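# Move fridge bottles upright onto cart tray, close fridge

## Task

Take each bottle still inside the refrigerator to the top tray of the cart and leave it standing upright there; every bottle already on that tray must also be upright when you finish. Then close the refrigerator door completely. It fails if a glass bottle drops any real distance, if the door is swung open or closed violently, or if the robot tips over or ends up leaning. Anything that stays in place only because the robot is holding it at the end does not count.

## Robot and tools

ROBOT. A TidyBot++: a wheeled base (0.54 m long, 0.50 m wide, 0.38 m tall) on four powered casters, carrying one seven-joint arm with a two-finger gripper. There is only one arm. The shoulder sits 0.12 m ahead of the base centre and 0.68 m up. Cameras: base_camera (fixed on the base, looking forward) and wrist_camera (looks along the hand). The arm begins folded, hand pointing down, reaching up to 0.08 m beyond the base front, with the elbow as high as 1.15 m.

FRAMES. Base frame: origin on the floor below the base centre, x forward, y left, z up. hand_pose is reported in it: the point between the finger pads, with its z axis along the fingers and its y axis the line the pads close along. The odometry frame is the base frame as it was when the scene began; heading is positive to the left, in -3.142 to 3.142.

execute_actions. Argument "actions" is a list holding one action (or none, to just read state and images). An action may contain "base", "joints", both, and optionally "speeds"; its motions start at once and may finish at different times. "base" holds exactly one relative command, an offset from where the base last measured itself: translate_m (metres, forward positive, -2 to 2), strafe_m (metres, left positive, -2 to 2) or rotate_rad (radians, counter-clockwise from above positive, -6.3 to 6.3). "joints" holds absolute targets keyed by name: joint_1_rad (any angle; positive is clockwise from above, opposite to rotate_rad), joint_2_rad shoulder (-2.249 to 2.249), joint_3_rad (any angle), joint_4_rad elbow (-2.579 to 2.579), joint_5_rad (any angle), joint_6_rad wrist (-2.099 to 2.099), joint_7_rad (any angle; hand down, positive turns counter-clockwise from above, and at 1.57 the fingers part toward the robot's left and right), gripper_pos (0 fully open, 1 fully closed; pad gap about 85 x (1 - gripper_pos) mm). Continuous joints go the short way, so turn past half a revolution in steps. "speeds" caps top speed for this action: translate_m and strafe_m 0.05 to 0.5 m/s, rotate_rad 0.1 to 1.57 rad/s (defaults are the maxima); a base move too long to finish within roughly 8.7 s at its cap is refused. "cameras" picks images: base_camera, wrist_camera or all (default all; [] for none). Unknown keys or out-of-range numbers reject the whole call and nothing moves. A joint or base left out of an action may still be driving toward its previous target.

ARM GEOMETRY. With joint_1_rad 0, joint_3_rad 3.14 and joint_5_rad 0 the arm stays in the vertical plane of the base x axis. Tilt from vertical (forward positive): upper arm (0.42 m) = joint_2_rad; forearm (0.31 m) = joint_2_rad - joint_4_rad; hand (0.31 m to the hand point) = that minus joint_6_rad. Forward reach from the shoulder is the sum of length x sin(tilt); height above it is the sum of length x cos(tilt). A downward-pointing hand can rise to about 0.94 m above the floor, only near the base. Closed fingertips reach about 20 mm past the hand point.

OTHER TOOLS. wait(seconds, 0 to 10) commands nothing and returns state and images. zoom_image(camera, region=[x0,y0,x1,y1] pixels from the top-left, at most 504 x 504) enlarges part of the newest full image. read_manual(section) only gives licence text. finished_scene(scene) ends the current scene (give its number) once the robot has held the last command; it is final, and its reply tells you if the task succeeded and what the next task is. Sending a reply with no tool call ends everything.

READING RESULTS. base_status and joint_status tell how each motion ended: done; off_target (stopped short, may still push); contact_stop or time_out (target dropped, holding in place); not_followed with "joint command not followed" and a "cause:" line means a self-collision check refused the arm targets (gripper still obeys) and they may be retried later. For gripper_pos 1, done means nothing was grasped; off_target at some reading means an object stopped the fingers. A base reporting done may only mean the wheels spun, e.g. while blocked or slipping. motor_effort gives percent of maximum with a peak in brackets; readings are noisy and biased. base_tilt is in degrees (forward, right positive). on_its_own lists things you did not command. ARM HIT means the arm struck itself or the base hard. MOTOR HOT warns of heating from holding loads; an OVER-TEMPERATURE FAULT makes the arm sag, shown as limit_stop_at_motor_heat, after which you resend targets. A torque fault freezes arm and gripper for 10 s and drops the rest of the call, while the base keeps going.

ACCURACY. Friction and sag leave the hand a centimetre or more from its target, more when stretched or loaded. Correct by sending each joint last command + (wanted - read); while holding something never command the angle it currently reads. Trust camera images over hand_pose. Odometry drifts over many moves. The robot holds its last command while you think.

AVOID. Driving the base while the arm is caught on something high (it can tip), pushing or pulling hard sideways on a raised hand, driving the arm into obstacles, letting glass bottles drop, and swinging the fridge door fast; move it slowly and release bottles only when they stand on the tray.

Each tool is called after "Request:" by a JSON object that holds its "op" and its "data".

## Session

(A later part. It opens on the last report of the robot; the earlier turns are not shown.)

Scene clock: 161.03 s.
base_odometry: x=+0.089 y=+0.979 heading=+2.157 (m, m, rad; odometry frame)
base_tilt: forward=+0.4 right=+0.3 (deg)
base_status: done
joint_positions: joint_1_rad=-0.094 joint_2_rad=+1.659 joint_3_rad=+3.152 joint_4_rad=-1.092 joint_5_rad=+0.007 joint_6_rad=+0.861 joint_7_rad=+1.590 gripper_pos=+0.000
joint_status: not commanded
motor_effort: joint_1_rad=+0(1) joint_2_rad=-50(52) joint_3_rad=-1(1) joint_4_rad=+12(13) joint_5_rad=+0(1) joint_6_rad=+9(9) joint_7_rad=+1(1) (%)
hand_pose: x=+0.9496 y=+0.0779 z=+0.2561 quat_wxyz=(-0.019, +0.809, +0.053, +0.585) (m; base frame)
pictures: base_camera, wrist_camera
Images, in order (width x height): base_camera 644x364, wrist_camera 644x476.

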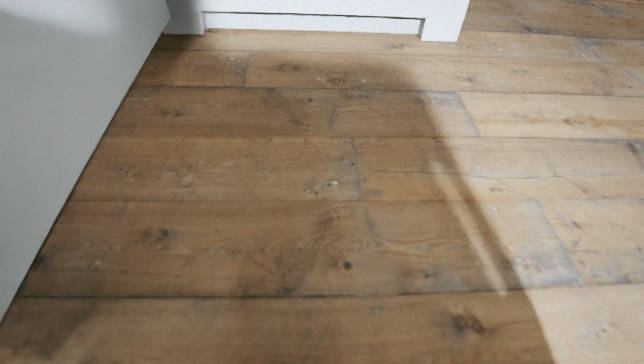

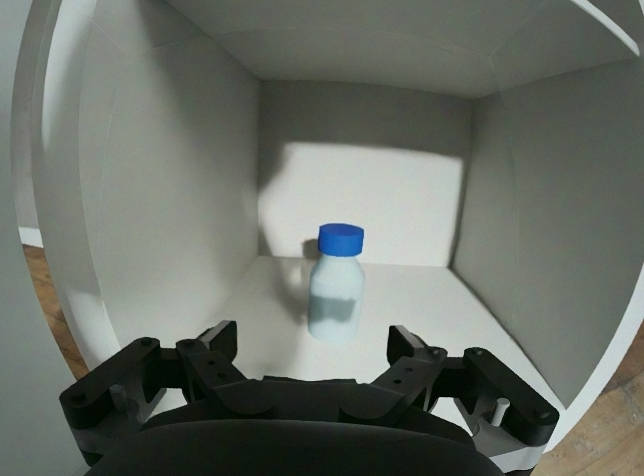

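Request:
{"op": "execute_actions", "data": {"actions": [{"base":{"strafe_m":-0.06},"joints":{"joint_1_rad":-0.17}}], "cameras": []}}

Request:
{"op": "execute_actions", "data": {"actions": [{"base":{"rotate_rad":-0.025},"joints":{"joint_1_rad":-0.195}}], "cameras": []}}

Request:
{"op": "execute_actions", "data": {"actions": [{"base":{"translate_m":0.1},"speeds":{"translate_m":0.1}}]}}

Scene clock: 168.77 s.
base_odometry: x=+0.139 y=+1.012 heading=+2.157 (m, m, rad; odometry frame)
base_tilt: forward=+0.3 right=+0.3 (deg)
base_status: done
joint_positions: joint_1_rad=-0.165 joint_2_rad=+1.659 joint_3_rad=+3.152 joint_4_rad=-1.092 joint_5_rad=+0.007 joint_6_rad=+0.861 joint_7_rad=+1.590 gripper_pos=+0.000
joint_status: all done
motor_effort: joint_1_rad=+0(2) joint_2_rad=-50(51) joint_3_rad=-1(2) joint_4_rad=+12(12) joint_5_rad=-1(2) joint_6_rad=+9(9) joint_7_rad=+1(1) (%)
hand_pose: x=+0.9421 y=+0.1360 z=+0.2561 quat_wxyz=(-0.039, +0.807, +0.081, +0.584) (m; base frame)
pictures: none
No camera images: the call's "cameras" was empty. Leave "cameras" out to get every camera's image.

Scene clock: 169.37 s.
base_odometry: x=+0.139 y=+1.012 heading=+2.133 (m, m, rad; odometry frame)
base_tilt: forward=+0.3 right=+0.3 (deg)
base_status: done
joint_positions: joint_1_rad=-0.184 joint_2_rad=+1.659 joint_3_rad=+3.152 joint_4_rad=-1.092 joint_5_rad=+0.007 joint_6_rad=+0.861 joint_7_rad=+1.590 gripper_pos=+0.000
joint_status: all done
motor_effort: joint_1_rad=+0(2) joint_2_rad=-51(53) joint_3_rad=-1(2) joint_4_rad=+12(13) joint_5_rad=-1(1) joint_6_rad=+9(9) joint_7_rad=+1(2) (%)
hand_pose: x=+0.9393 y=+0.1524 z=+0.2561 quat_wxyz=(-0.045, +0.806, +0.089, +0.584) (m; base frame)
pictures: none
No camera images: the call's "cameras" was empty. Leave "cameras" out to get every camera's image.

Scene clock: 170.93 s.
base_odometry: x=+0.086 y=+1.097 heading=+2.132 (m, m, rad; odometry frame)
base_tilt: forward=+0.2 right=+0.3 (deg)
base_status: done
joint_positions: joint_1_rad=-0.187 joint_2_rad=+1.659 joint_3_rad=+3.152 joint_4_rad=-1.092 joint_5_rad=+0.007 joint_6_rad=+0.861 joint_7_rad=+1.590 gripper_pos=+0.000
joint_status: not commanded
motor_effort: joint_1_rad=-1(1) joint_2_rad=-50(53) joint_3_rad=-1(2) joint_4_rad=+12(14) joint_5_rad=+0(1) joint_6_rad=+9(9) joint_7_rad=+1(1) (%)
hand_pose: x=+0.9387 y=+0.1548 z=+0.2559 quat_wxyz=(-0.046, +0.806, +0.090, +0.584) (m; base frame)
pictures: base_camera, wrist_camera
Images, in order (width x height): base_camera 644x364, wrist_camera 644x476.

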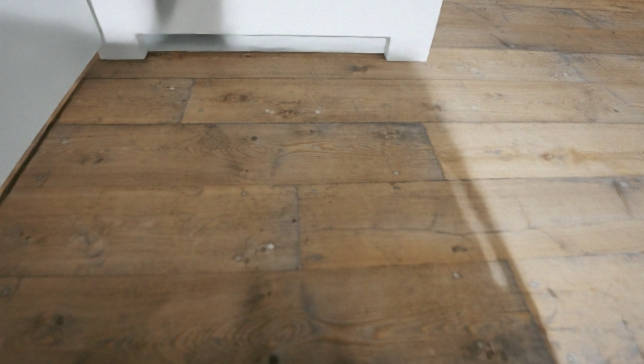

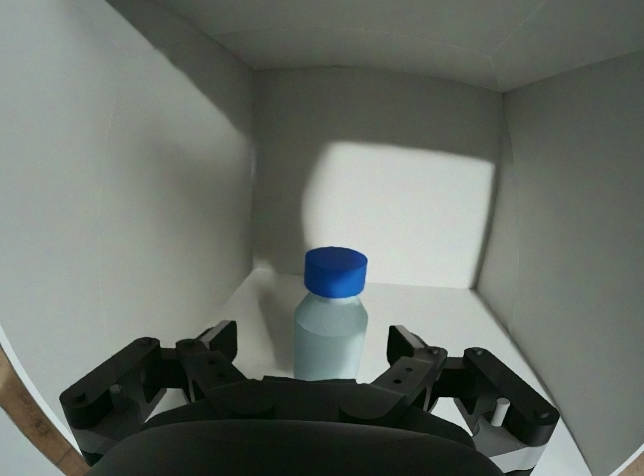

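Request:
{"op": "execute_actions", "data": {"actions": [{"base":{"translate_m":0.08},"speeds":{"translate_m":0.1}}], "cameras": ["wrist_camera"]}}

Scene clock: 179.07 s.
base_odometry: x=+0.044 y=+1.165 heading=+2.131 (m, m, rad; odometry frame)
base_tilt: forward=+0.3 right=+0.3 (deg)
base_status: done
joint_positions: joint_1_rad=-0.189 joint_2_rad=+1.659 joint_3_rad=+3.152 joint_4_rad=-1.092 joint_5_rad=+0.007 joint_6_rad=+0.861 joint_7_rad=+1.590 gripper_pos=+0.000
joint_status: not commanded
motor_effort: joint_1_rad=+0(4) joint_2_rad=-50(52) joint_3_rad=-1(2) joint_4_rad=+12(13) joint_5_rad=+0(1) joint_6_rad=+9(9) joint_7_rad=+1(1) (%)
hand_pose: x=+0.9384 y=+0.1563 z=+0.2559 quat_wxyz=(-0.047, +0.806, +0.091, +0.584) (m; base frame)
pictures: wrist_camera
Images, in order (width x height): wrist_camera 644x476.

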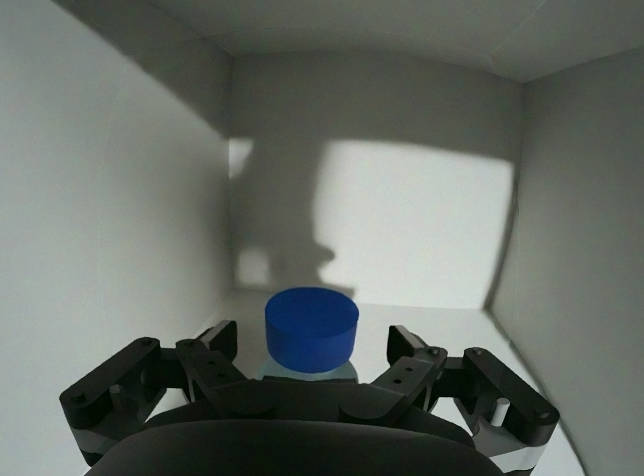

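Request:
{"op": "execute_actions", "data": {"actions": [{"base":{"translate_m":0.012},"joints":{"joint_2_rad":1.68}}], "cameras": ["wrist_camera"]}}

Request:
{"op": "execute_actions", "data": {"actions": [{"joints":{"gripper_pos":1}}], "cameras": ["wrist_camera"]}}

Scene clock: 188.20 s.
base_odometry: x=+0.038 y=+1.176 heading=+2.131 (m, m, rad; odometry frame)
base_tilt: forward=+0.3 right=+0.4 (deg)
base_status: done
joint_positions: joint_1_rad=-0.191 joint_2_rad=+1.666 joint_3_rad=+3.152 joint_4_rad=-1.092 joint_5_rad=+0.007 joint_6_rad=+0.861 joint_7_rad=+1.590 gripper_pos=+0.000
joint_status: all done
motor_effort: joint_1_rad=+0(4) joint_2_rad=-51(51) joint_3_rad=-1(2) joint_4_rad=+12(13) joint_5_rad=-1(0) joint_6_rad=+9(9) joint_7_rad=+1(1) (%)
hand_pose: x=+0.9355 y=+0.1569 z=+0.2506 quat_wxyz=(-0.047, +0.807, +0.092, +0.581) (m; base frame)
pictures: wrist_camera
Images, in order (width x height): wrist_camera 644x476.

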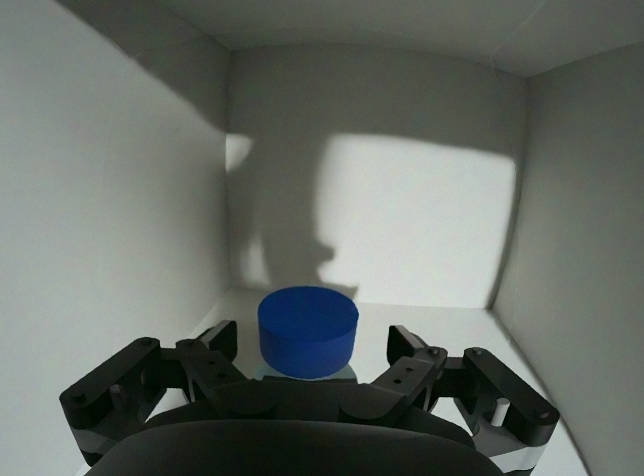

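Scene clock: 189.30 s.
base_odometry: x=+0.038 y=+1.176 heading=+2.131 (m, m, rad; odometry frame)
base_tilt: forward=+0.3 right=+0.3 (deg)
base_status: not commanded
joint_positions: joint_1_rad=-0.191 joint_2_rad=+1.666 joint_3_rad=+3.152 joint_4_rad=-1.092 joint_5_rad=+0.007 joint_6_rad=+0.862 joint_7_rad=+1.590 gripper_pos=+0.442
joint_status: gripper_pos off_target (ended at +0.442, target +1.000)
motor_effort: joint_1_rad=-1(2) joint_2_rad=-49(50) joint_3_rad=-2(2) joint_4_rad=+12(12) joint_5_rad=+0(2) joint_6_rad=+8(9) joint_7_rad=+0(1) (%)
hand_pose: x=+0.9355 y=+0.1575 z=+0.2510 quat_wxyz=(-0.047, +0.807, +0.092, +0.582) (m; base frame)
pictures: wrist_camera
Images, in order (width x height): wrist_camera 644x476.

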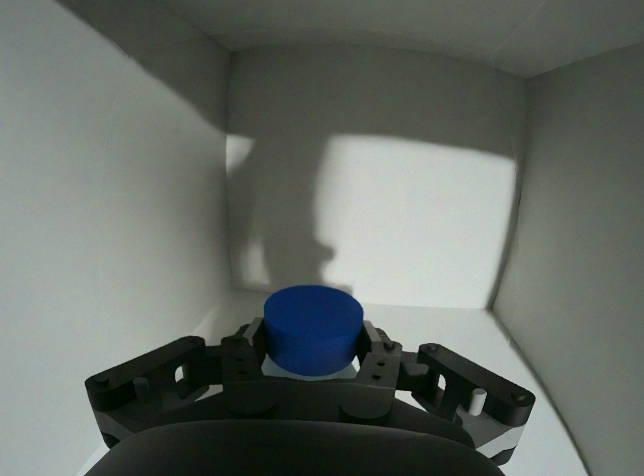

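Request:
{"op": "execute_actions", "data": {"actions": [{"joints":{"joint_2_rad":1.6}}], "cameras": ["wrist_camera"]}}

Request:
{"op": "execute_actions", "data": {"actions": [{"base":{"translate_m":-0.55},"speeds":{"translate_m":0.3}}]}}

Scene clock: 198.47 s.
base_odometry: x=+0.038 y=+1.176 heading=+2.131 (m, m, rad; odometry frame)
base_tilt: forward=+0.3 right=+0.3 (deg)
base_status: not commanded
joint_positions: joint_1_rad=-0.191 joint_2_rad=+1.654 joint_3_rad=+3.152 joint_4_rad=-1.095 joint_5_rad=+0.007 joint_6_rad=+0.862 joint_7_rad=+1.590 gripper_pos=+0.442
joint_status: joint_2_rad off_target (ended at +1.654, target +1.600)
motor_effort: joint_1_rad=+0(1) joint_2_rad=-56(57) joint_3_rad=-1(1) joint_4_rad=+15(16) joint_5_rad=-1(1) joint_6_rad=+12(13) joint_7_rad=+1(0) (%)
hand_pose: x=+0.9394 y=+0.1583 z=+0.2596 quat_wxyz=(-0.047, +0.804, +0.092, +0.585) (m; base frame)
pictures: wrist_camera
Images, in order (width x height): wrist_camera 644x476.

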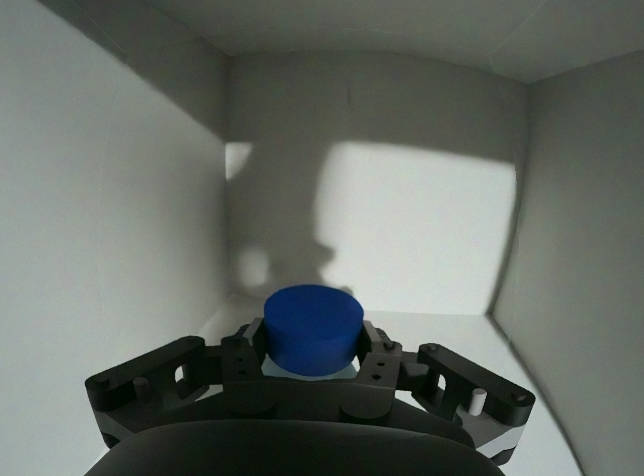

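Scene clock: 201.37 s.
base_odometry: x=+0.330 y=+0.710 heading=+2.130 (m, m, rad; odometry frame)
base_tilt: forward=+0.3 right=+0.3 (deg)
base_status: done
joint_positions: joint_1_rad=-0.195 joint_2_rad=+1.644 joint_3_rad=+3.152 joint_4_rad=-1.098 joint_5_rad=+0.007 joint_6_rad=+0.862 joint_7_rad=+1.590 gripper_pos=+0.442
joint_status: not commanded
motor_effort: joint_1_rad=+0(5) joint_2_rad=-57(59) joint_3_rad=-1(3) joint_4_rad=+15(16) joint_5_rad=+0(1) joint_6_rad=+12(13) joint_7_rad=+1(0) (%)
hand_pose: x=+0.9415 y=+0.1618 z=+0.2663 quat_wxyz=(-0.049, +0.802, +0.093, +0.588) (m; base frame)
pictures: base_camera, wrist_camera
Images, in order (width x height): base_camera 644x364, wrist_camera 644x476.

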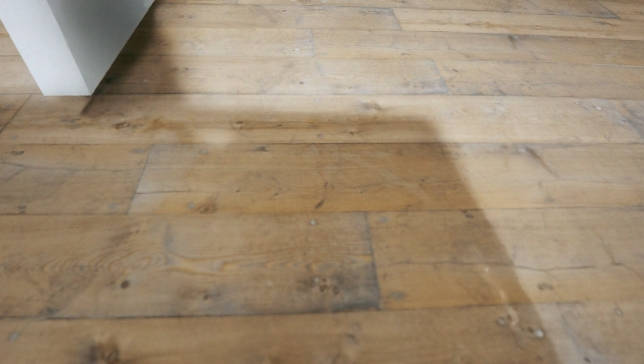

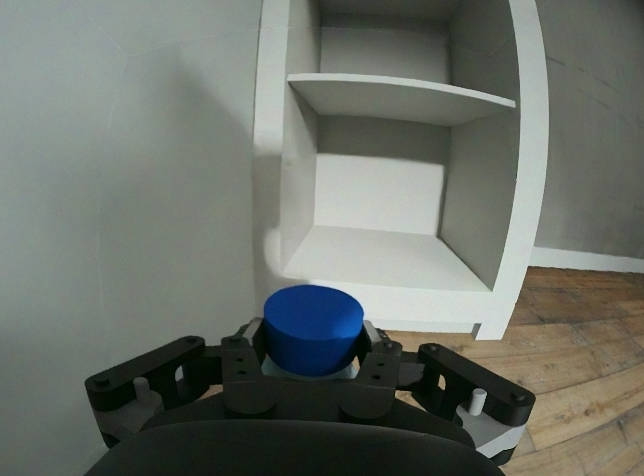

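Request:
{"op": "execute_actions", "data": {"actions": [{"joints":{"joint_1_rad":0,"joint_2_rad":0.75,"joint_4_rad":-1.3,"joint_6_rad":0.2}}], "cameras": []}}

Request:
{"op": "execute_actions", "data": {"actions": [{"base":{"strafe_m":0.16},"joints":{"joint_1_rad":0.15,"joint_2_rad":-0.15,"joint_4_rad":-1.4,"joint_6_rad":-0.6}}], "cameras": []}}

Request:
{"op": "execute_actions", "data": {"actions": [{"joints":{"joint_1_rad":1.57}}], "cameras": ["wrist_camera"]}}

Request:
{"op": "execute_actions", "data": {"actions": [{"base":{"translate_m":-0.6},"speeds":{"translate_m":0.3}}], "cameras": ["wrist_camera"]}}

Scene clock: 211.43 s.
base_odometry: x=+0.330 y=+0.710 heading=+2.130 (m, m, rad; odometry frame)
base_tilt: forward=+0.3 right=+0.3 (deg)
base_status: not commanded
joint_positions: joint_1_rad=-0.010 joint_2_rad=+0.789 joint_3_rad=+3.152 joint_4_rad=-1.307 joint_5_rad=+0.007 joint_6_rad=+0.220 joint_7_rad=+1.590 gripper_pos=+0.442
joint_status: all done
motor_effort: joint_1_rad=+0(2) joint_2_rad=-54(62) joint_3_rad=-1(2) joint_4_rad=+25(26) joint_5_rad=-1(1) joint_6_rad=+13(13) joint_7_rad=+0(0) (%)
hand_pose: x=+0.9866 y=+0.0047 z=+0.7275 quat_wxyz=(+0.009, +0.806, +0.014, +0.592) (m; base frame)
pictures: none
No camera images: the call's "cameras" was empty. Leave "cameras" out to get every camera's image.

Scene clock: 213.70 s.
base_odometry: x=+0.194 y=+0.624 heading=+2.131 (m, m, rad; odometry frame)
base_tilt: forward=+0.3 right=+0.3 (deg)
base_status: done
joint_positions: joint_1_rad=+0.137 joint_2_rad=-0.123 joint_3_rad=+3.148 joint_4_rad=-1.406 joint_5_rad=+0.007 joint_6_rad=-0.581 joint_7_rad=+1.590 gripper_pos=+0.442
joint_status: all done
motor_effort: joint_1_rad=+0(4) joint_2_rad=-22(57) joint_3_rad=+0(2) joint_4_rad=+27(26) joint_5_rad=-1(1) joint_6_rad=+13(14) joint_7_rad=+1(1) (%)
hand_pose: x=+0.6612 y=-0.0783 z=+1.0989 quat_wxyz=(+0.051, +0.801, -0.049, +0.594) (m; base frame)
pictures: none
No camera images: the call's "cameras" was empty. Leave "cameras" out to get every camera's image.

Scene clock: 216.37 s.
base_odometry: x=+0.194 y=+0.624 heading=+2.130 (m, m, rad; odometry frame)
base_tilt: forward=+0.3 right=+0.4 (deg)
base_status: not commanded
joint_positions: joint_1_rad=+1.563 joint_2_rad=-0.123 joint_3_rad=+3.150 joint_4_rad=-1.406 joint_5_rad=+0.007 joint_6_rad=-0.581 joint_7_rad=+1.590 gripper_pos=+0.442
joint_status: all done
motor_effort: joint_1_rad=+0(1) joint_2_rad=-22(23) joint_3_rad=-1(2) joint_4_rad=+27(27) joint_5_rad=-1(1) joint_6_rad=+13(13) joint_7_rad=+1(0) (%)
hand_pose: x=+0.1184 y=-0.5479 z=+1.0989 quat_wxyz=(+0.428, +0.574, -0.562, +0.415) (m; base frame)
pictures: wrist_camera
Images, in order (width x height): wrist_camera 644x476.

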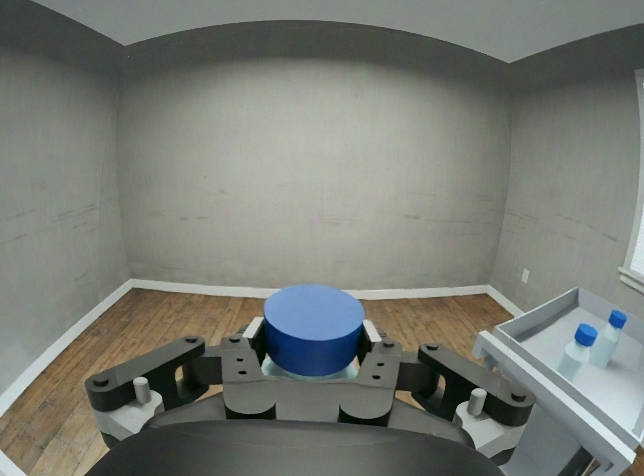

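Scene clock: 219.33 s.
base_odometry: x=+0.512 y=+0.116 heading=+2.130 (m, m, rad; odometry frame)
base_tilt: forward=+0.3 right=+0.3 (deg)
base_status: done
joint_positions: joint_1_rad=+1.566 joint_2_rad=-0.123 joint_3_rad=+3.149 joint_4_rad=-1.406 joint_5_rad=+0.007 joint_6_rad=-0.582 joint_7_rad=+1.590 gripper_pos=+0.442
joint_status: not commanded
motor_effort: joint_1_rad=+0(3) joint_2_rad=-22(23) joint_3_rad=+0(4) joint_4_rad=+27(27) joint_5_rad=-1(0) joint_6_rad=+13(13) joint_7_rad=+0(1) (%)
hand_pose: x=+0.1172 y=-0.5478 z=+1.0983 quat_wxyz=(+0.428, +0.573, -0.563, +0.415) (m; base frame)
pictures: wrist_camera
Images, in order (width x height): wrist_camera 644x476.

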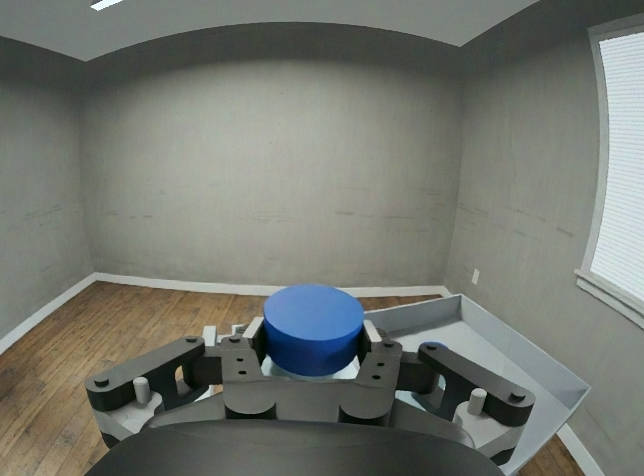

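Request:
{"op": "execute_actions", "data": {"actions": [{"base":{"translate_m":-0.31},"speeds":{"translate_m":0.3},"joints":{"joint_2_rad":-0.15,"joint_4_rad":-1.55,"joint_6_rad":-0.5}}], "cameras": ["wrist_camera"]}}

Request:
{"op": "execute_actions", "data": {"actions": [{"joints":{"joint_1_rad":1.95}}], "cameras": ["wrist_camera"]}}

Scene clock: 227.83 s.
base_odometry: x=+0.677 y=-0.147 heading=+2.130 (m, m, rad; odometry frame)
base_tilt: forward=+0.2 right=+0.4 (deg)
base_status: done
joint_positions: joint_1_rad=+1.568 joint_2_rad=-0.123 joint_3_rad=+3.149 joint_4_rad=-1.567 joint_5_rad=+0.007 joint_6_rad=-0.571 joint_7_rad=+1.590 gripper_pos=+0.442
joint_status: joint_6_rad off_target (ended at -0.571, target -0.500); the others done
motor_effort: joint_1_rad=+0(1) joint_2_rad=-22(24) joint_3_rad=+0(2) joint_4_rad=+27(29) joint_5_rad=-1(2) joint_6_rad=+12(13) joint_7_rad=+1(1) (%)
hand_pose: x=+0.1165 y=-0.5412 z=+1.0053 quat_wxyz=(+0.384, +0.603, -0.593, +0.371) (m; base frame)
pictures: wrist_camera
Images, in order (width x height): wrist_camera 644x476.

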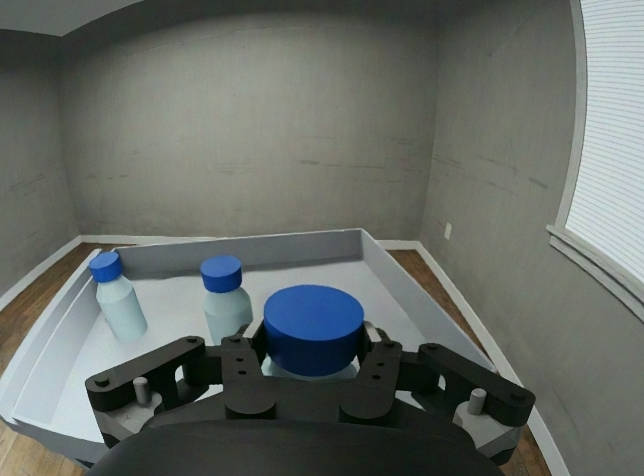

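Scene clock: 229.37 s.
base_odometry: x=+0.677 y=-0.147 heading=+2.130 (m, m, rad; odometry frame)
base_tilt: forward=+0.3 right=+0.3 (deg)
base_status: not commanded
joint_positions: joint_1_rad=+1.943 joint_2_rad=-0.123 joint_3_rad=+3.150 joint_4_rad=-1.567 joint_5_rad=+0.007 joint_6_rad=-0.571 joint_7_rad=+1.590 gripper_pos=+0.442
joint_status: all done
motor_effort: joint_1_rad=+0(1) joint_2_rad=-22(22) joint_3_rad=+0(2) joint_4_rad=+27(27) joint_5_rad=-1(2) joint_6_rad=+12(12) joint_7_rad=+0(0) (%)
hand_pose: x=-0.0824 y=-0.5023 z=+1.0053 quat_wxyz=(+0.446, +0.482, -0.695, +0.293) (m; base frame)
pictures: wrist_camera
Images, in order (width x height): wrist_camera 644x476.

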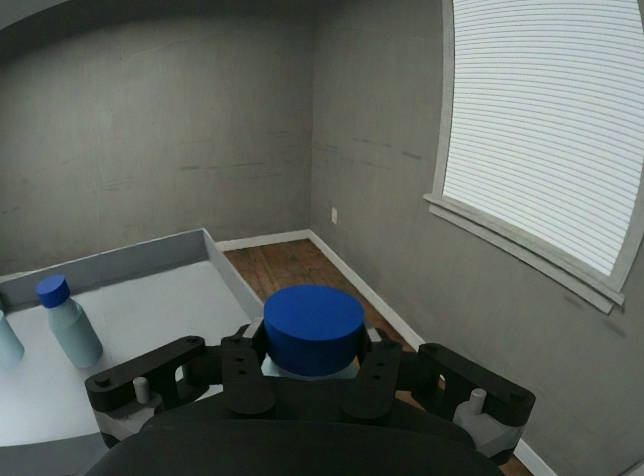

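Request:
{"op": "execute_actions", "data": {"actions": [{"joints":{"joint_1_rad":1.57,"joint_2_rad":0.02,"joint_4_rad":-1.5,"joint_6_rad":-0.26}}], "cameras": ["wrist_camera"]}}

Request:
{"op": "execute_actions", "data": {"actions": [{"joints":{"joint_2_rad":0.04,"joint_4_rad":-1.68,"joint_6_rad":-0.07}}], "cameras": ["wrist_camera"]}}

Scene clock: 237.30 s.
base_odometry: x=+0.677 y=-0.147 heading=+2.130 (m, m, rad; odometry frame)
base_tilt: forward=+0.3 right=+0.4 (deg)
base_status: not commanded
joint_positions: joint_1_rad=+1.574 joint_2_rad=+0.037 joint_3_rad=+3.148 joint_4_rad=-1.545 joint_5_rad=+0.007 joint_6_rad=-0.334 joint_7_rad=+1.590 gripper_pos=+0.442
joint_status: joint_4_rad off_target (ended at -1.545, target -1.500); joint_6_rad off_target (ended at -0.334, target -0.260); the others done
motor_effort: joint_1_rad=+0(1) joint_2_rad=-29(30) joint_3_rad=+0(2) joint_4_rad=+27(28) joint_5_rad=-1(1) joint_6_rad=+13(13) joint_7_rad=+1(1) (%)
hand_pose: x=+0.1139 y=-0.6229 z=+0.9939 quat_wxyz=(+0.415, +0.583, -0.574, +0.399) (m; base frame)
pictures: wrist_camera
Images, in order (width x height): wrist_camera 644x476.

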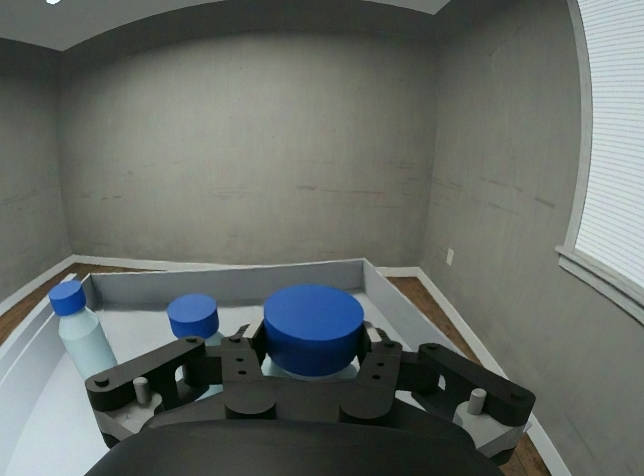

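Scene clock: 238.47 s.
base_odometry: x=+0.677 y=-0.147 heading=+2.130 (m, m, rad; odometry frame)
base_tilt: forward=+0.3 right=+0.3 (deg)
base_status: not commanded
joint_positions: joint_1_rad=+1.574 joint_2_rad=+0.054 joint_3_rad=+3.148 joint_4_rad=-1.694 joint_5_rad=+0.007 joint_6_rad=-0.144 joint_7_rad=+1.590 gripper_pos=+0.442
joint_status: joint_6_rad off_target (ended at -0.144, target -0.070); the others done
motor_effort: joint_1_rad=+0(0) joint_2_rad=-29(30) joint_3_rad=+0(0) joint_4_rad=+27(29) joint_5_rad=-1(1) joint_6_rad=+13(13) joint_7_rad=+1(0) (%)
hand_pose: x=+0.1143 y=-0.6276 z=+0.9478 quat_wxyz=(+0.421, +0.578, -0.569, +0.406) (m; base frame)
pictures: wrist_camera
Images, in order (width x height): wrist_camera 644x476.

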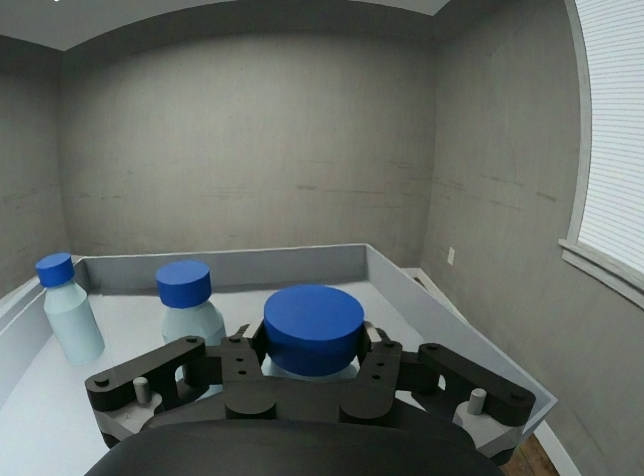

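Request:
{"op": "execute_actions", "data": {"actions": [{"joints":{"joint_4_rad":-1.73,"joint_6_rad":-0.02}}], "cameras": []}}

Request:
{"op": "execute_actions", "data": {"actions": [{"joints":{"joint_4_rad":-1.76,"joint_6_rad":0.01}}], "cameras": ["wrist_camera"]}}

Scene clock: 242.63 s.
base_odometry: x=+0.677 y=-0.147 heading=+2.130 (m, m, rad; odometry frame)
base_tilt: forward=+0.3 right=+0.4 (deg)
base_status: not commanded
joint_positions: joint_1_rad=+1.574 joint_2_rad=+0.055 joint_3_rad=+3.148 joint_4_rad=-1.741 joint_5_rad=+0.007 joint_6_rad=-0.094 joint_7_rad=+1.590 gripper_pos=+0.442
joint_status: joint_6_rad off_target (ended at -0.094, target -0.020); the others done
motor_effort: joint_1_rad=+0(0) joint_2_rad=-29(30) joint_3_rad=+0(0) joint_4_rad=+27(28) joint_5_rad=-1(0) joint_6_rad=+13(14) joint_7_rad=+1(1) (%)
hand_pose: x=+0.1144 y=-0.6253 z=+0.9339 quat_wxyz=(+0.422, +0.578, -0.568, +0.406) (m; base frame)
pictures: none
No camera images: the call's "cameras" was empty. Leave "cameras" out to get every camera's image.

Scene clock: 243.30 s.
base_odometry: x=+0.677 y=-0.147 heading=+2.130 (m, m, rad; odometry frame)
base_tilt: forward=+0.3 right=+0.4 (deg)
base_status: not commanded
joint_positions: joint_1_rad=+1.574 joint_2_rad=+0.056 joint_3_rad=+3.148 joint_4_rad=-1.769 joint_5_rad=+0.007 joint_6_rad=-0.063 joint_7_rad=+1.590 gripper_pos=+0.442
joint_status: joint_6_rad off_target (ended at -0.063, target +0.010); the others done
motor_effort: joint_1_rad=+0(0) joint_2_rad=-29(30) joint_3_rad=+0(0) joint_4_rad=+26(28) joint_5_rad=+0(1) joint_6_rad=+12(14) joint_7_rad=+1(0) (%)
hand_pose: x=+0.1145 y=-0.6234 z=+0.9257 quat_wxyz=(+0.422, +0.577, -0.568, +0.407) (m; base frame)
pictures: wrist_camera
Images, in order (width x height): wrist_camera 644x476.

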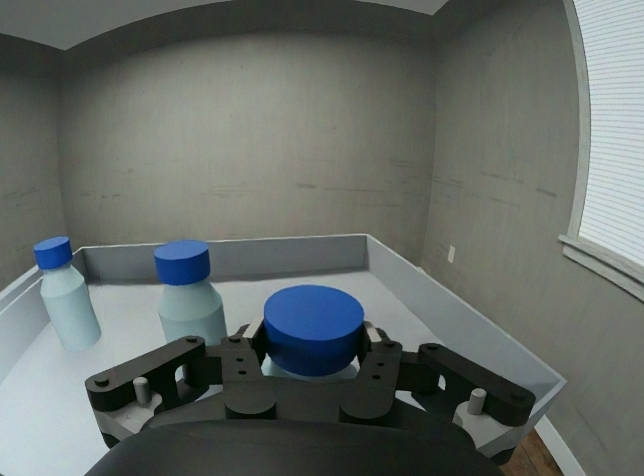

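Request:
{"op": "execute_actions", "data": {"actions": [{"joints":{"joint_4_rad":-1.795,"joint_6_rad":0.04}}], "cameras": []}}

Request:
{"op": "execute_actions", "data": {"actions": [{"joints":{"joint_4_rad":-1.83,"joint_6_rad":0.07}}], "cameras": ["wrist_camera"]}}

Scene clock: 246.13 s.
base_odometry: x=+0.677 y=-0.147 heading=+2.130 (m, m, rad; odometry frame)
base_tilt: forward=+0.3 right=+0.4 (deg)
base_status: not commanded
joint_positions: joint_1_rad=+1.574 joint_2_rad=+0.056 joint_3_rad=+3.148 joint_4_rad=-1.796 joint_5_rad=+0.007 joint_6_rad=-0.025 joint_7_rad=+1.590 gripper_pos=+0.442
joint_status: joint_6_rad off_target (ended at -0.025, target +0.040); the others done
motor_effort: joint_1_rad=+0(0) joint_2_rad=-27(30) joint_3_rad=+0(0) joint_4_rad=+25(26) joint_5_rad=-1(1) joint_6_rad=+11(13) joint_7_rad=+1(0) (%)
hand_pose: x=+0.1146 y=-0.6223 z=+0.9211 quat_wxyz=(+0.426, +0.575, -0.565, +0.410) (m; base frame)
pictures: none
No camera images: the call's "cameras" was empty. Leave "cameras" out to get every camera's image.

Scene clock: 246.80 s.
base_odometry: x=+0.677 y=-0.147 heading=+2.130 (m, m, rad; odometry frame)
base_tilt: forward=+0.2 right=+0.3 (deg)
base_status: not commanded
joint_positions: joint_1_rad=+1.574 joint_2_rad=+0.054 joint_3_rad=+3.148 joint_4_rad=-1.818 joint_5_rad=+0.007 joint_6_rad=+0.016 joint_7_rad=+1.590 gripper_pos=+0.442
joint_status: all done
motor_effort: joint_1_rad=+0(0) joint_2_rad=-25(28) joint_3_rad=+0(0) joint_4_rad=+23(25) joint_5_rad=-1(1) joint_6_rad=+10(12) joint_7_rad=+1(0) (%)
hand_pose: x=+0.1147 y=-0.6216 z=+0.9208 quat_wxyz=(+0.431, +0.571, -0.561, +0.416) (m; base frame)
pictures: wrist_camera
Images, in order (width x height): wrist_camera 644x476.

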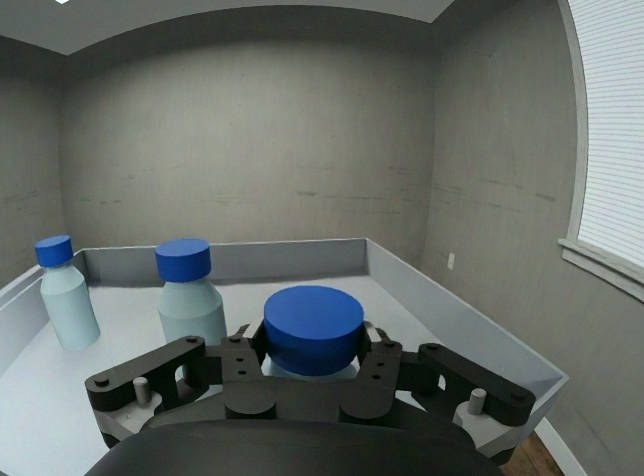

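Down. Release and retreat.

Request:
{"op": "execute_actions", "data": {"actions": [{"joints":{"gripper_pos":0,"joint_4_rad":-1.8,"joint_6_rad":0.03}}], "cameras": ["wrist_camera"]}}

Request:
{"op": "execute_actions", "data": {"actions": [{"joints":{"joint_2_rad":-0.4,"joint_4_rad":-2.0,"joint_6_rad":-0.3}}], "cameras": ["wrist_camera"]}}

Scene clock: 251.67 s.
base_odometry: x=+0.677 y=-0.147 heading=+2.130 (m, m, rad; odometry frame)
base_tilt: forward=+0.2 right=+0.3 (deg)
base_status: not commanded
joint_positions: joint_1_rad=+1.574 joint_2_rad=+0.053 joint_3_rad=+3.148 joint_4_rad=-1.813 joint_5_rad=+0.007 joint_6_rad=+0.016 joint_7_rad=+1.590 gripper_pos=+0.000
joint_status: all done
motor_effort: joint_1_rad=+0(1) joint_2_rad=-24(29) joint_3_rad=+0(1) joint_4_rad=+22(26) joint_5_rad=-1(1) joint_6_rad=+8(11) joint_7_rad=+1(0) (%)
hand_pose: x=+0.1147 y=-0.6223 z=+0.9252 quat_wxyz=(+0.433, +0.569, -0.560, +0.418) (m; base frame)
pictures: wrist_camera
Images, in order (width x height): wrist_camera 644x476.

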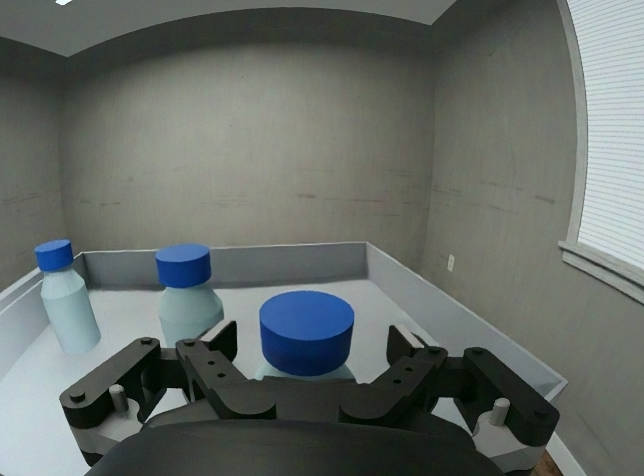

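Scene clock: 253.30 s.
base_odometry: x=+0.677 y=-0.147 heading=+2.130 (m, m, rad; odometry frame)
base_tilt: forward=+0.3 right=+0.3 (deg)
base_status: not commanded
joint_positions: joint_1_rad=+1.574 joint_2_rad=-0.392 joint_3_rad=+3.148 joint_4_rad=-1.981 joint_5_rad=+0.007 joint_6_rad=-0.254 joint_7_rad=+1.590 gripper_pos=+0.000
joint_status: all done
motor_effort: joint_1_rad=+0(0) joint_2_rad=-9(26) joint_3_rad=+0(0) joint_4_rad=+23(24) joint_5_rad=-1(1) joint_6_rad=+9(10) joint_7_rad=+1(1) (%)
hand_pose: x=+0.1151 y=-0.4534 z=+0.9814 quat_wxyz=(+0.435, +0.567, -0.559, +0.420) (m; base frame)
pictures: wrist_camera
Images, in order (width x height): wrist_camera 644x476.

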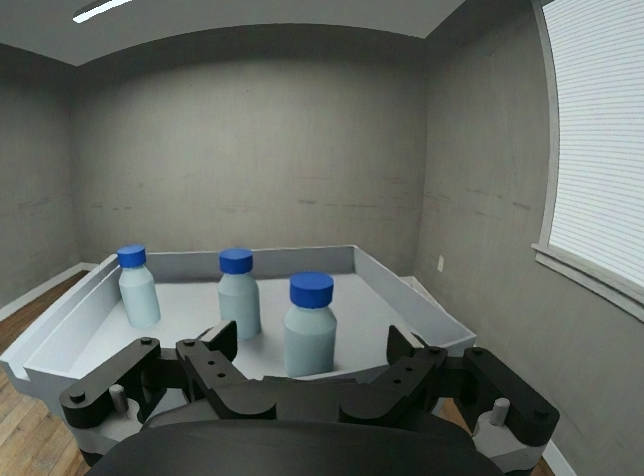

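Request:
{"op": "execute_actions", "data": {"actions": [{"base":{"strafe_m":0.72},"joints":{"joint_2_rad":-0.6}}], "cameras": []}}

Request:
{"op": "execute_actions", "data": {"actions": [{"base":{"translate_m":0.9},"joints":{"joint_1_rad":0,"joint_4_rad":-2.5,"joint_6_rad":-0.6,"gripper_pos":1}}]}}

Scene clock: 259.97 s.
base_odometry: x=+0.067 y=-0.530 heading=+2.130 (m, m, rad; odometry frame)
base_tilt: forward=+0.3 right=+0.4 (deg)
base_status: done
joint_positions: joint_1_rad=+1.574 joint_2_rad=-0.594 joint_3_rad=+3.148 joint_4_rad=-1.985 joint_5_rad=+0.007 joint_6_rad=-0.256 joint_7_rad=+1.590 gripper_pos=+0.000
joint_status: all done
motor_effort: joint_1_rad=+0(0) joint_2_rad=-2(15) joint_3_rad=+1(1) joint_4_rad=+23(24) joint_5_rad=-1(0) joint_6_rad=+9(10) joint_7_rad=+0(1) (%)
hand_pose: x=+0.1153 y=-0.3841 z=+1.0633 quat_wxyz=(+0.488, +0.522, -0.515, +0.473) (m; base frame)
pictures: none
No camera images: the call's "cameras" was empty. Leave "cameras" out to get every camera's image.

Scene clock: 263.13 s.
base_odometry: x=-0.412 y=+0.232 heading=+2.131 (m, m, rad; odometry frame)
base_tilt: forward=+0.2 right=+0.3 (deg)
base_status: done
joint_positions: joint_1_rad=+0.010 joint_2_rad=-0.594 joint_3_rad=+3.149 joint_4_rad=-2.481 joint_5_rad=+0.007 joint_6_rad=-0.552 joint_7_rad=+1.590 gripper_pos=+0.999
joint_status: all done
motor_effort: joint_1_rad=-1(1) joint_2_rad=+0(1) joint_3_rad=+0(2) joint_4_rad=+20(23) joint_5_rad=-1(1) joint_6_rad=+6(9) joint_7_rad=+1(1) (%)
hand_pose: x=+0.3836 y=-0.0042 z=+0.6955 quat_wxyz=(+0.007, +0.939, +0.003, +0.344) (m; base frame)
pictures: base_camera, wrist_camera
Images, in order (width x height): base_camera 644x364, wrist_camera 644x476.

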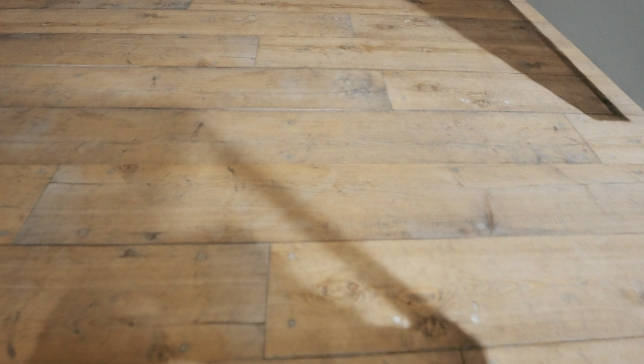

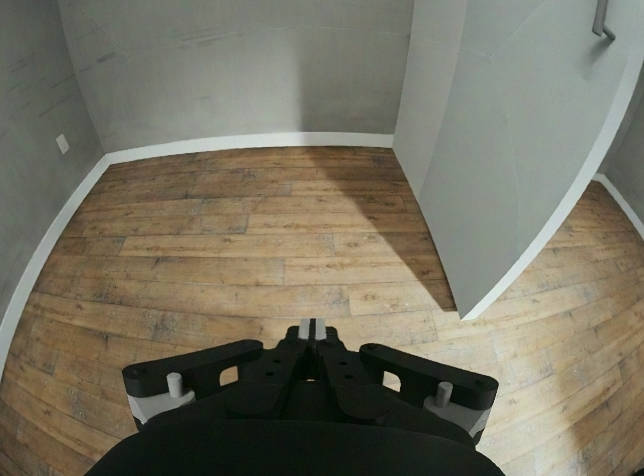

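Request:
{"op": "execute_actions", "data": {"actions": [{"base":{"translate_m":0.55},"joints":{"joint_1_rad":-1.5,"joint_2_rad":-0.35,"joint_6_rad":-0.85}}], "cameras": []}}

Request:
{"op": "execute_actions", "data": {"actions": [{"base":{"strafe_m":-0.15},"speeds":{"strafe_m":0.15}}], "cameras": []}}

Request:
{"op": "execute_actions", "data": {"actions": [{"base":{"strafe_m":-0.4},"speeds":{"strafe_m":0.065}}]}}

Scene clock: 273.70 s.
base_odometry: x=-0.704 y=+0.698 heading=+2.131 (m, m, rad; odometry frame)
base_tilt: forward=+0.3 right=+0.3 (deg)
base_status: done
joint_positions: joint_1_rad=-1.489 joint_2_rad=-0.371 joint_3_rad=+3.149 joint_4_rad=-2.483 joint_5_rad=+0.007 joint_6_rad=-0.802 joint_7_rad=+1.590 gripper_pos=+0.999
joint_status: all done
motor_effort: joint_1_rad=+0(1) joint_2_rad=-3(3) joint_3_rad=+0(1) joint_4_rad=+16(21) joint_5_rad=+0(1) joint_6_rad=+2(6) joint_7_rad=+1(1) (%)
hand_pose: x=+0.1355 y=+0.1862 z=+0.6086 quat_wxyz=(-0.075, +0.725, +0.679, +0.085) (m; base frame)
pictures: none
No camera images: the call's "cameras" was empty. Leave "cameras" out to get every camera's image.

Scene clock: 275.37 s.
base_odometry: x=-0.577 y=+0.778 heading=+2.132 (m, m, rad; odometry frame)
base_tilt: forward=+0.3 right=+0.3 (deg)
base_status: done
joint_positions: joint_1_rad=-1.489 joint_2_rad=-0.364 joint_3_rad=+3.149 joint_4_rad=-2.486 joint_5_rad=+0.007 joint_6_rad=-0.805 joint_7_rad=+1.590 gripper_pos=+0.999
joint_status: not commanded
motor_effort: joint_1_rad=-1(0) joint_2_rad=-3(5) joint_3_rad=+0(0) joint_4_rad=+16(17) joint_5_rad=+0(1) joint_6_rad=+2(3) joint_7_rad=+1(1) (%)
hand_pose: x=+0.1353 y=+0.1835 z=+0.6062 quat_wxyz=(-0.070, +0.726, +0.680, +0.081) (m; base frame)
pictures: none
No camera images: the call's "cameras" was empty. Leave "cameras" out to get every camera's image.

Scene clock: 282.03 s.
base_odometry: x=-0.239 y=+0.991 heading=+2.132 (m, m, rad; odometry frame)
base_tilt: forward=+0.3 right=+0.3 (deg)
base_status: done
joint_positions: joint_1_rad=-1.490 joint_2_rad=-0.356 joint_3_rad=+3.149 joint_4_rad=-2.487 joint_5_rad=+0.007 joint_6_rad=-0.806 joint_7_rad=+1.590 gripper_pos=+0.999
joint_status: not commanded
motor_effort: joint_1_rad=+0(1) joint_2_rad=-3(7) joint_3_rad=+0(1) joint_4_rad=+16(17) joint_5_rad=-1(1) joint_6_rad=+2(3) joint_7_rad=+1(1) (%)
hand_pose: x=+0.1351 y=+0.1825 z=+0.6045 quat_wxyz=(-0.067, +0.726, +0.680, +0.077) (m; base frame)
pictures: base_camera, wrist_camera
Images, in order (width x height): base_camera 644x364, wrist_camera 644x476.

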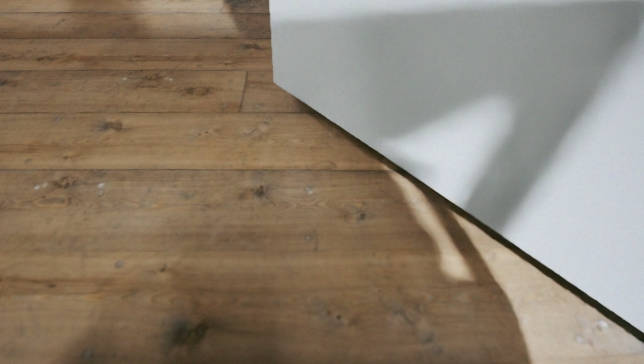

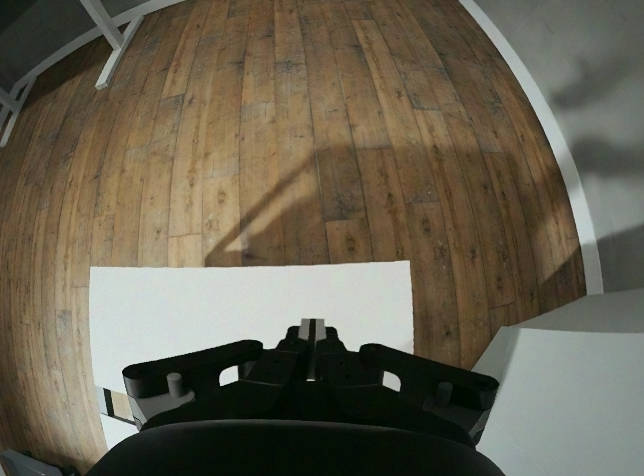

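Request:
{"op": "execute_actions", "data": {"actions": [{"base":{"strafe_m":-0.2},"speeds":{"strafe_m":0.065}}], "cameras": ["base_camera"]}}

Request:
{"op": "execute_actions", "data": {"actions": [{"base":{"translate_m":0.1},"speeds":{"translate_m":0.05}}], "cameras": ["base_camera"]}}

Scene clock: 289.03 s.
base_odometry: x=-0.070 y=+1.098 heading=+2.132 (m, m, rad; odometry frame)
base_tilt: forward=+0.3 right=+0.3 (deg)
base_status: done
joint_positions: joint_1_rad=-1.490 joint_2_rad=-0.356 joint_3_rad=+3.149 joint_4_rad=-2.487 joint_5_rad=+0.007 joint_6_rad=-0.806 joint_7_rad=+1.590 gripper_pos=+0.999
joint_status: not commanded
motor_effort: joint_1_rad=+0(0) joint_2_rad=-3(5) joint_3_rad=+0(0) joint_4_rad=+16(17) joint_5_rad=-1(1) joint_6_rad=+2(3) joint_7_rad=+1(0) (%)
hand_pose: x=+0.1351 y=+0.1822 z=+0.6043 quat_wxyz=(-0.067, +0.726, +0.680, +0.077) (m; base frame)
pictures: base_camera
Images, in order (width x height): base_camera 644x364.

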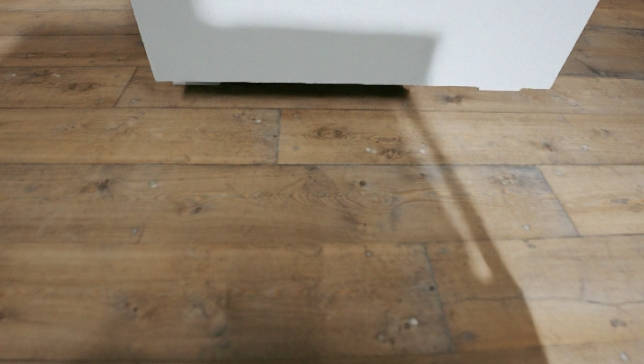

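Scene clock: 291.53 s.
base_odometry: x=-0.123 y=+1.183 heading=+2.132 (m, m, rad; odometry frame)
base_tilt: forward=+0.3 right=+0.3 (deg)
base_status: done
joint_positions: joint_1_rad=-1.490 joint_2_rad=-0.356 joint_3_rad=+3.149 joint_4_rad=-2.487 joint_5_rad=+0.007 joint_6_rad=-0.806 joint_7_rad=+1.590 gripper_pos=+0.999
joint_status: not commanded
motor_effort: joint_1_rad=+0(0) joint_2_rad=-3(4) joint_3_rad=+0(1) joint_4_rad=+16(16) joint_5_rad=-1(0) joint_6_rad=+2(3) joint_7_rad=+1(0) (%)
hand_pose: x=+0.1351 y=+0.1822 z=+0.6043 quat_wxyz=(-0.067, +0.726, +0.680, +0.077) (m; base frame)
pictures: base_camera
Images, in order (width x height): base_camera 644x364.

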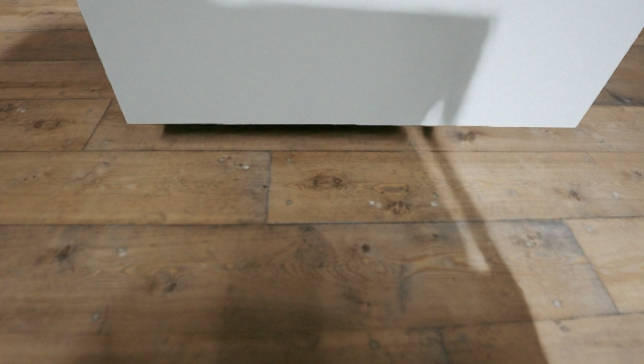

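Door is shut, parallel to the planks, and the feet show just under it.

Request:
{"op": "finished_scene", "data": {"scene": 2}}

The scene is finished: the task was done.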